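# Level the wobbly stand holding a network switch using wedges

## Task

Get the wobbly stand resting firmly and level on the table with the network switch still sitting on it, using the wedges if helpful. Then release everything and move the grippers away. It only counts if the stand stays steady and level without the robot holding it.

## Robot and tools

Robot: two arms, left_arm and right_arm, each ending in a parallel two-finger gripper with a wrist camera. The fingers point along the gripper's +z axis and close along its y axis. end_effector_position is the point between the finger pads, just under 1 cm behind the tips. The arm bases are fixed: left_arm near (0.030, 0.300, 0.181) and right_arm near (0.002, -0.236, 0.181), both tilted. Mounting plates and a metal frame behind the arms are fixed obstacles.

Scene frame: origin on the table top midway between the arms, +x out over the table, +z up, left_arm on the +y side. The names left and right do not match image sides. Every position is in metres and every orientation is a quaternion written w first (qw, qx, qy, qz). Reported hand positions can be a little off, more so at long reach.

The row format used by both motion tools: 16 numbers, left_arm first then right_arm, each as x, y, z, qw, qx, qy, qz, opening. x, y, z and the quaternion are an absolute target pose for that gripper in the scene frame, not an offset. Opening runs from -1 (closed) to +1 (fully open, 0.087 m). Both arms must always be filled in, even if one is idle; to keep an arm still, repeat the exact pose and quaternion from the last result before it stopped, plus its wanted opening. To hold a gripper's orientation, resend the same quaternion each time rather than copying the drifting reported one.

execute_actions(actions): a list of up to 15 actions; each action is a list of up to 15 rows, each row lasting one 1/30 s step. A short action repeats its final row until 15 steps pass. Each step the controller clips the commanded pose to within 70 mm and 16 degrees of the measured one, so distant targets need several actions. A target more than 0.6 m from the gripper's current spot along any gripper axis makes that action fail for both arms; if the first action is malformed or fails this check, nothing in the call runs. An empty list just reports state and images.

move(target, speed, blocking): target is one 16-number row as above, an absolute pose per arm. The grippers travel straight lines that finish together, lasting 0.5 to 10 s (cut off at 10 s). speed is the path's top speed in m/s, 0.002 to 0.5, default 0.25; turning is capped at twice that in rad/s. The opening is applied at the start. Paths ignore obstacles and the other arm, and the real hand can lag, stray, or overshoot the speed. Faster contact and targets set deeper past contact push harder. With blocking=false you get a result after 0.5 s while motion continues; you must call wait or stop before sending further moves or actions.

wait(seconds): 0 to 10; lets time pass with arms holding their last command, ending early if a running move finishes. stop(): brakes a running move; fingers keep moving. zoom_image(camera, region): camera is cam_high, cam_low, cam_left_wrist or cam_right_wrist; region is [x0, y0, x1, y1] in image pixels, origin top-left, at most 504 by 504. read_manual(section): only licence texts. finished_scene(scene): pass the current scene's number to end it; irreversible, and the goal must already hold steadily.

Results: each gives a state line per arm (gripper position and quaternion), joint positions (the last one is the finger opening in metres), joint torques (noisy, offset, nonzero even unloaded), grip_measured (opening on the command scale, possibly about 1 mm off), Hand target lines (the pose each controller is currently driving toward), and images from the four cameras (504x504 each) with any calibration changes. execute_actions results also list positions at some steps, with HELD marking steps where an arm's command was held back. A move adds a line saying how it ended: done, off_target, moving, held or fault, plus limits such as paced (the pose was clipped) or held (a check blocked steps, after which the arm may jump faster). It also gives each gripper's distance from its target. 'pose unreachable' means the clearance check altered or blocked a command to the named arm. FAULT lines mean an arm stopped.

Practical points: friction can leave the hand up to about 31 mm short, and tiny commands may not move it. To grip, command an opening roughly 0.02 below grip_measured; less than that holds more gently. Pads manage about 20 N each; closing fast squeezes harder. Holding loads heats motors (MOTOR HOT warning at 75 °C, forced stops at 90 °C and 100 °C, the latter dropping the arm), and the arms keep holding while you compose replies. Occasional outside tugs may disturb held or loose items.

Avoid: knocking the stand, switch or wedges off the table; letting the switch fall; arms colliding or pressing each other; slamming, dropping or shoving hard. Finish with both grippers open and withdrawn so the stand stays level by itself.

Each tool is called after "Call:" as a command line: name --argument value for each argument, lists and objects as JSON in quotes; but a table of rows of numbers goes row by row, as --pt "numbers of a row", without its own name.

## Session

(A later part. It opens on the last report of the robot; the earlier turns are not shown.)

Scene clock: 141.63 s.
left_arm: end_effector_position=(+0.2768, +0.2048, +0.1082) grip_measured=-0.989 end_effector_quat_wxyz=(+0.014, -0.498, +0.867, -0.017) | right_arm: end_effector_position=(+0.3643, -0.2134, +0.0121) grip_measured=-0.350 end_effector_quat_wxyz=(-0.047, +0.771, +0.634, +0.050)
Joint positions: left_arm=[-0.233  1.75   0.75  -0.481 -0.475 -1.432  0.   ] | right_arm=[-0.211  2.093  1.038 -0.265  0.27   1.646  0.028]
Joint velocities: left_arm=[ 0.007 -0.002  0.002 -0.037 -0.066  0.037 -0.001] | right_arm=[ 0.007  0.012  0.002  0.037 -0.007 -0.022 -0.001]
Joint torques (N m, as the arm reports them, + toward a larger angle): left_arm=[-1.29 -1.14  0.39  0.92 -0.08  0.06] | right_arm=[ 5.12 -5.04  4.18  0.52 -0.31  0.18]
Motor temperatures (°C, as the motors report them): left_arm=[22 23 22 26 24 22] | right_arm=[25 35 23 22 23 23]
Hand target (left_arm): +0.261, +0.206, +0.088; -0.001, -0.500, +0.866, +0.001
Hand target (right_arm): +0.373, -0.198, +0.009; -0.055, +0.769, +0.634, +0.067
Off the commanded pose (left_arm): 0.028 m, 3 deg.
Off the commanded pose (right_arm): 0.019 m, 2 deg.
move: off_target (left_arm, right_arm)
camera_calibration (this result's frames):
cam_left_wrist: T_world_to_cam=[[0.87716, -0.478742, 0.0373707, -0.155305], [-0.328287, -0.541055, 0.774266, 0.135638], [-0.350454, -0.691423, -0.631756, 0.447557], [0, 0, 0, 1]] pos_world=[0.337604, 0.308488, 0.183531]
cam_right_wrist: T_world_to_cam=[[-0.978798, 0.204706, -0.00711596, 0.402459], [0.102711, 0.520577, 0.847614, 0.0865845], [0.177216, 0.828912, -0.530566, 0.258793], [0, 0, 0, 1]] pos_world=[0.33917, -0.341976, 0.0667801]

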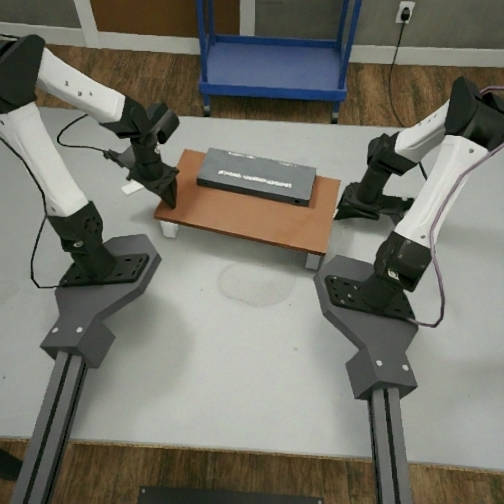

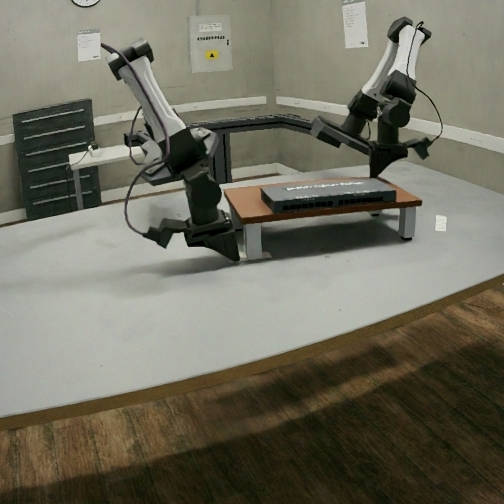

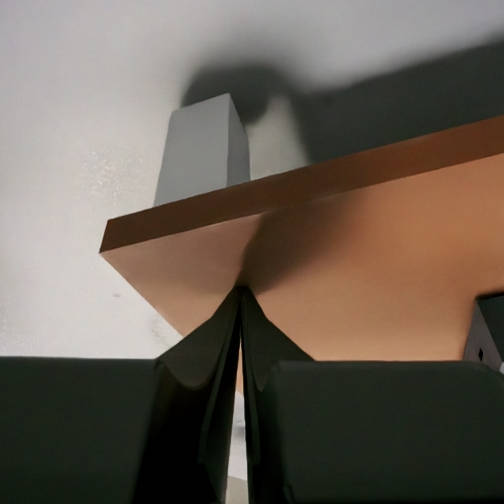

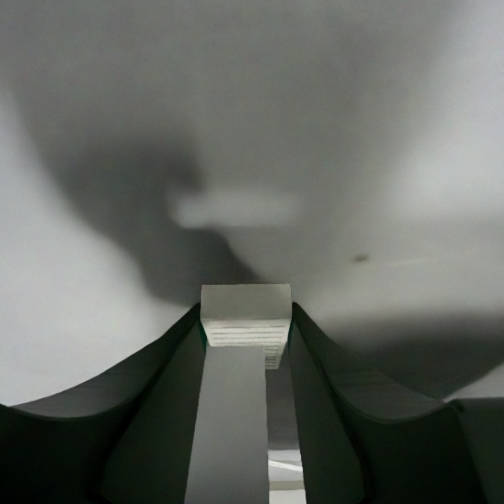

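Call:
move --target '[0.262,0.205,0.085,0,-0.5,0.866,0,-1, 0.364,-0.216,0.012,-0.0554,0.7687,0.6337,0.0672,-0.39]' --speed 0.03

Call:
move --target '[0.277,0.205,0.125,0,-0.5,0.866,0,-1, 0.364,-0.216,0.012,-0.0554,0.7687,0.6337,0.0672,0.1]' --speed 0.03

Call:
move --target '[0.26,0.30,0.22,0,-0.5,0.866,0,-1, 0.35,-0.33,0.05,-0.0554,0.7687,0.6337,0.0672,0.1]' --speed 0.15

Call:
zoom_image --camera "cam_low" --region '[200, 210, 290, 280]'

Call:
zoom_image --camera "cam_low" --region '[360, 180, 460, 250]'

Scene clock: 152.17 s.
left_arm: end_effector_position=(+0.2769, +0.2048, +0.1082) grip_measured=-0.989 end_effector_quat_wxyz=(+0.014, -0.498, +0.867, -0.017) | right_arm: end_effector_position=(+0.3643, -0.2142, +0.0120) grip_measured=-0.350 end_effector_quat_wxyz=(-0.057, +0.768, +0.635, +0.061)
Joint positions: left_arm=[-0.233  1.75   0.75  -0.481 -0.475 -1.432  0.   ] | right_arm=[-0.229  2.092  1.038 -0.261  0.236  1.621  0.028]
Joint velocities: left_arm=[ 0.002  0.002  0.012 -0.007  0.051  0.066 -0.   ] | right_arm=[-0.022 -0.007 -0.022 -0.022 -0.051 -0.007  0.001]
Joint torques (N m, as the arm reports them, + toward a larger angle): left_arm=[-1.3  -1.18  0.38  0.92 -0.09  0.07] | right_arm=[ 2.59 -8.71  1.41  0.48 -0.08 -0.07]
Motor temperatures (°C, as the motors report them): left_arm=[22 23 22 26 24 22] | right_arm=[26 34 23 22 23 23]
Hand target (left_arm): +0.261, +0.206, +0.088; -0.000, -0.500, +0.866, +0.000
Hand target (right_arm): +0.364, -0.216, +0.012; -0.056, +0.769, +0.634, +0.067
Off the commanded pose (left_arm): 0.028 m, 3 deg.
Off the commanded pose (right_arm): 0.002 m, 1 deg.
move: off_target (left_arm)
camera_calibration (this result's frames):
cam_left_wrist: T_world_to_cam=[[0.877049, -0.478919, 0.0377062, -0.155353], [-0.328645, -0.540894, 0.774226, 0.135716], [-0.350397, -0.691426, -0.631785, 0.447552], [0, 0, 0, 1]] pos_world=[0.337675, 0.308456, 0.183539]
cam_right_wrist: T_world_to_cam=[[-0.980119, 0.198319, -0.00602044, 0.401725], [0.0950689, 0.496045, 0.863077, 0.0844107], [0.174151, 0.845346, -0.505037, 0.263738], [0, 0, 0, 1]] pos_world=[0.339784, -0.344491, 0.0627631]

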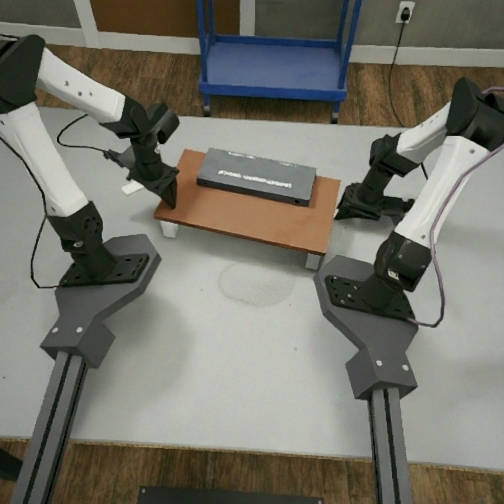

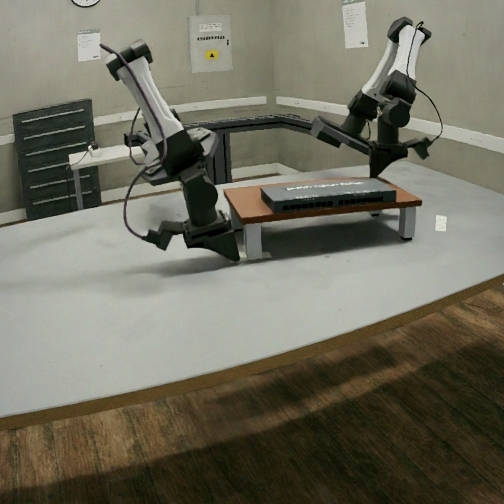

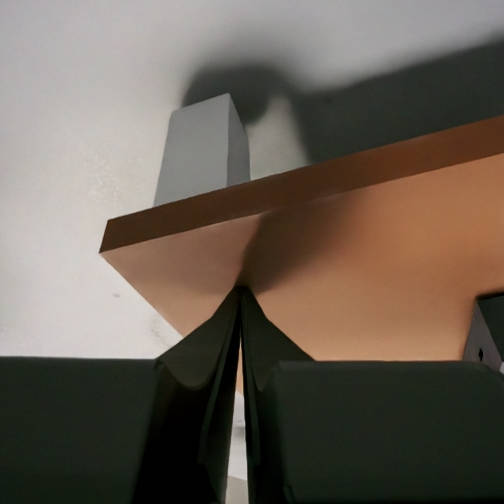

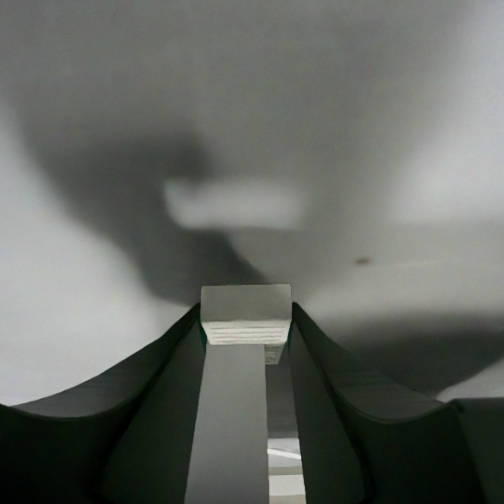

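Scene clock: 153.37 s.
left_arm: end_effector_position=(+0.2685, +0.2093, +0.1181) grip_measured=-0.989 end_effector_quat_wxyz=(-0.006, -0.498, +0.867, +0.009) | right_arm: end_effector_position=(+0.3660, -0.2144, +0.0120) grip_measured=+0.100 end_effector_quat_wxyz=(-0.055, +0.768, +0.635, +0.063)
Joint positions: left_arm=[-0.246  1.748  0.798 -0.613 -0.475 -1.481  0.   ] | right_arm=[-0.229  2.092  1.038 -0.254  0.235  1.619  0.048]
Joint velocities: left_arm=[ 0.002 -0.017 -0.017 -0.022 -0.007  0.022  0.   ] | right_arm=[ 0.002 -0.012  0.002  0.007 -0.007 -0.037 -0.001]
Joint torques (N m, as the arm reports them, + toward a larger angle): left_arm=[-3.93 -5.54  5.66  0.02 -0.09  0.05] | right_arm=[ 2.74 -8.58  1.31  0.45 -0.07 -0.06]
Motor temperatures (°C, as the motors report them): left_arm=[22 23 22 26 24 22] | right_arm=[26 34 23 22 23 23]
Hand target (left_arm): +0.277, +0.205, +0.125; +0.000, -0.500, +0.866, -0.001
Hand target (right_arm): +0.364, -0.216, +0.012; -0.056, +0.769, +0.634, +0.067
Off the commanded pose (left_arm): 0.012 m, 1 deg.
Off the commanded pose (right_arm): 0.003 m, 1 deg.
move: off_target (left_arm)
camera_calibration (this result's frames):
cam_left_wrist: T_world_to_cam=[[0.87732, -0.479054, -0.0285818, -0.138438], [-0.280923, -0.560932, 0.778741, 0.118593], [-0.389092, -0.675175, -0.626694, 0.460401], [0, 0, 0, 1]] pos_world=[0.333908, 0.311055, 0.192221]
cam_right_wrist: T_world_to_cam=[[-0.979936, 0.198887, -0.0130322, 0.403606], [0.0892878, 0.496506, 0.863429, 0.0865089], [0.178195, 0.844941, -0.504303, 0.262033], [0, 0, 0, 1]] pos_world=[0.341091, -0.344627, 0.0627096]

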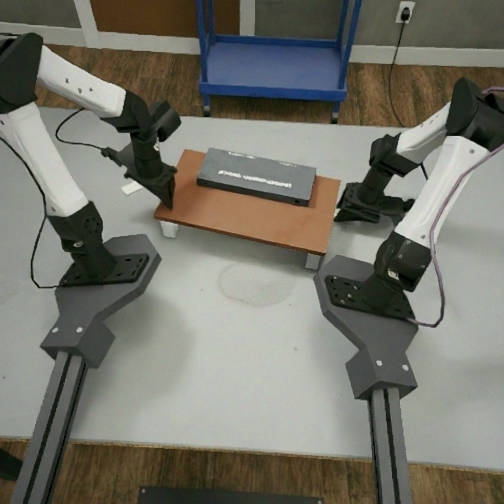

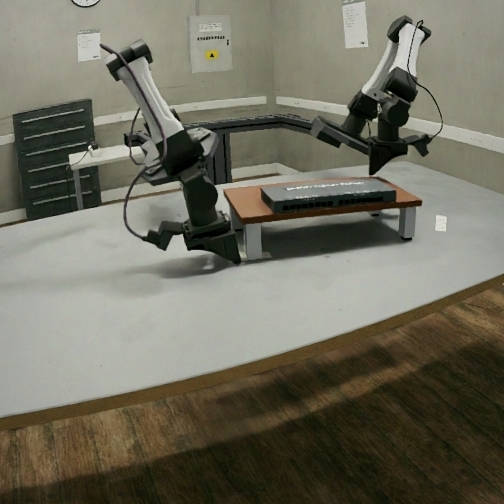

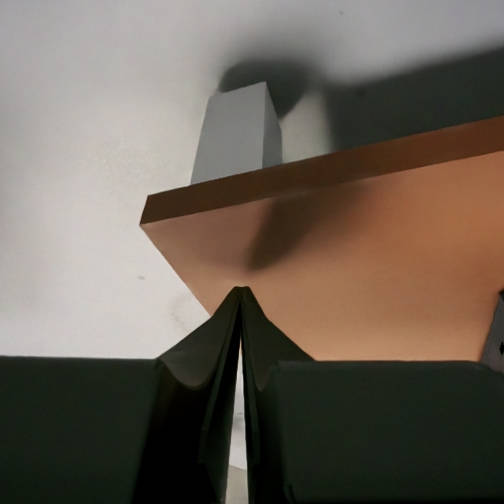

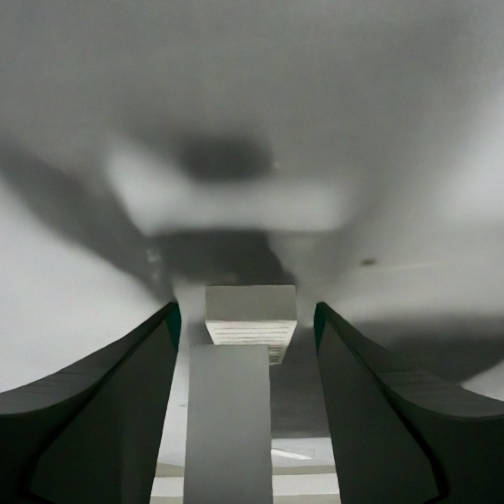

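Scene clock: 154.93 s.
left_arm: end_effector_position=(+0.2547, +0.2974, +0.2121) grip_measured=-0.989 end_effector_quat_wxyz=(-0.006, -0.492, +0.870, +0.012) | right_arm: end_effector_position=(+0.3400, -0.3238, +0.0417) grip_measured=+0.100 end_effector_quat_wxyz=(-0.067, +0.768, +0.635, +0.057)
Joint positions: left_arm=[-0.137  1.324  0.905 -1.092 -0.475 -1.347  0.   ] | right_arm=[-0.511  1.883  1.06  -0.458  0.156  1.352  0.048]
Joint velocities: left_arm=[-0.017 -0.012  0.007  0.007  0.051  0.022 -0.002] | right_arm=[-0.007  0.007  0.017  0.022 -0.007 -0.007 -0.   ]
Joint torques (N m, as the arm reports them, + toward a larger angle): left_arm=[-1.01 -4.79  6.59  0.11 -0.04  0.16] | right_arm=[ 2.25 -9.14  4.83  0.09 -0.06 -0.04]
Motor temperatures (°C, as the motors report them): left_arm=[22 23 22 26 24 22] | right_arm=[26 34 23 22 23 23]
Hand target (left_arm): +0.261, +0.301, +0.220; +0.000, -0.500, +0.866, +0.001
Hand target (right_arm): +0.351, -0.331, +0.050; -0.056, +0.769, +0.634, +0.067
Off the commanded pose (left_arm): 0.010 m, 2 deg.
Off the commanded pose (right_arm): 0.014 m, 2 deg.
move: off_target (right_arm)
camera_calibration (this result's frames):
cam_left_wrist: T_world_to_cam=[[0.8705, -0.491038, -0.0333495, -0.0750649], [-0.286539, -0.56073, 0.776838, 0.0927445], [-0.400157, -0.666682, -0.628816, 0.574151], [0, 0, 0, 1]] pos_world=[0.321669, 0.397921, 0.286484]
cam_right_wrist: T_world_to_cam=[[-0.980074, 0.198147, 0.0138694, 0.398895], [0.110945, 0.488164, 0.865672, 0.107425], [0.16476, 0.849961, -0.50042, 0.380073], [0, 0, 0, 1]] pos_world=[0.316408, -0.454528, 0.0916691]

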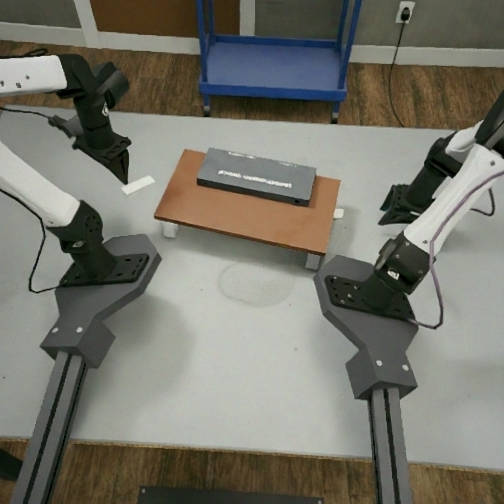

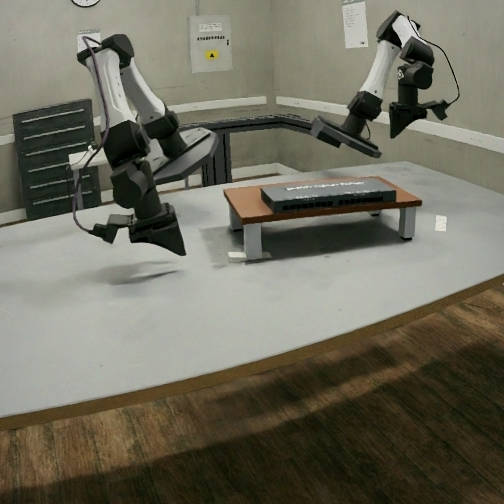

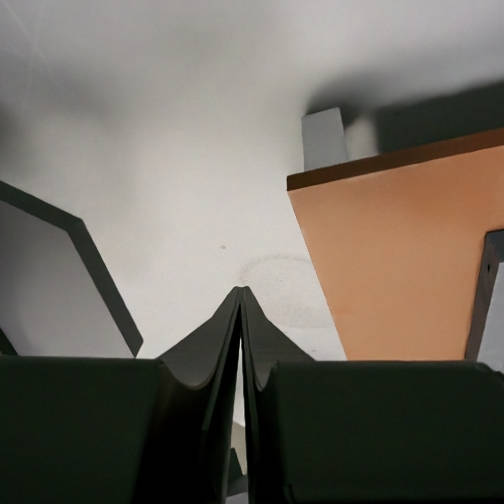

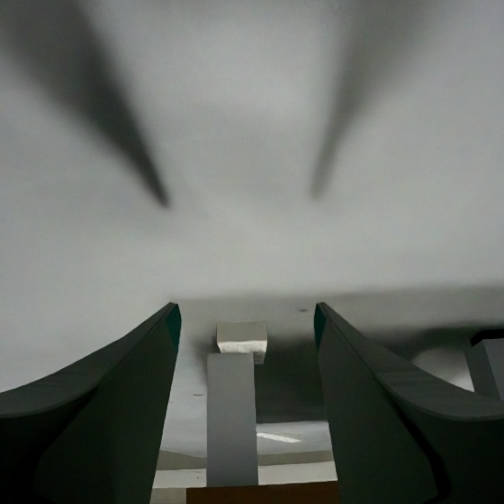

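Region (200, 210, 290, 280) of cam_low's 504x504 image, scaled by 5.600, with more detail than that image has.

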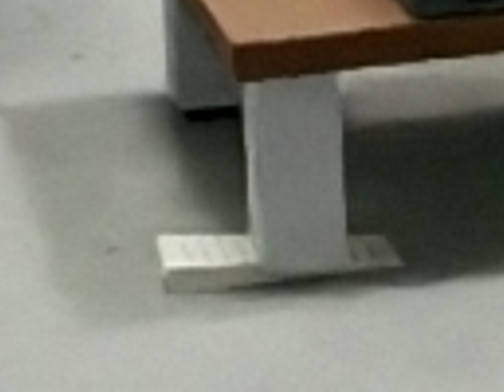

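Region (360, 180, 460, 250) of cam_low's 504x504 image, scaled by 5.040, with more detail than that image has; it fills the top 353 rows of this view, and the rest is white.

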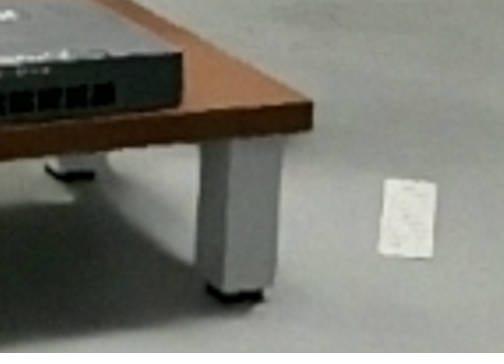

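Call:
zoom_image --camera "cam_low" --region '[360, 200, 420, 245]'

Region (360, 200, 420, 245) of cam_low's 504x504 image, scaled by 8.400, with more detail than that image has; it fills the top 378 rows of this view, and the rest is white.

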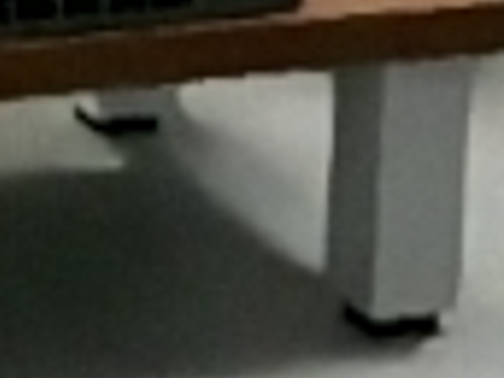

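Good.

Call:
finished_scene --scene 1

The scene is finished: the task was done.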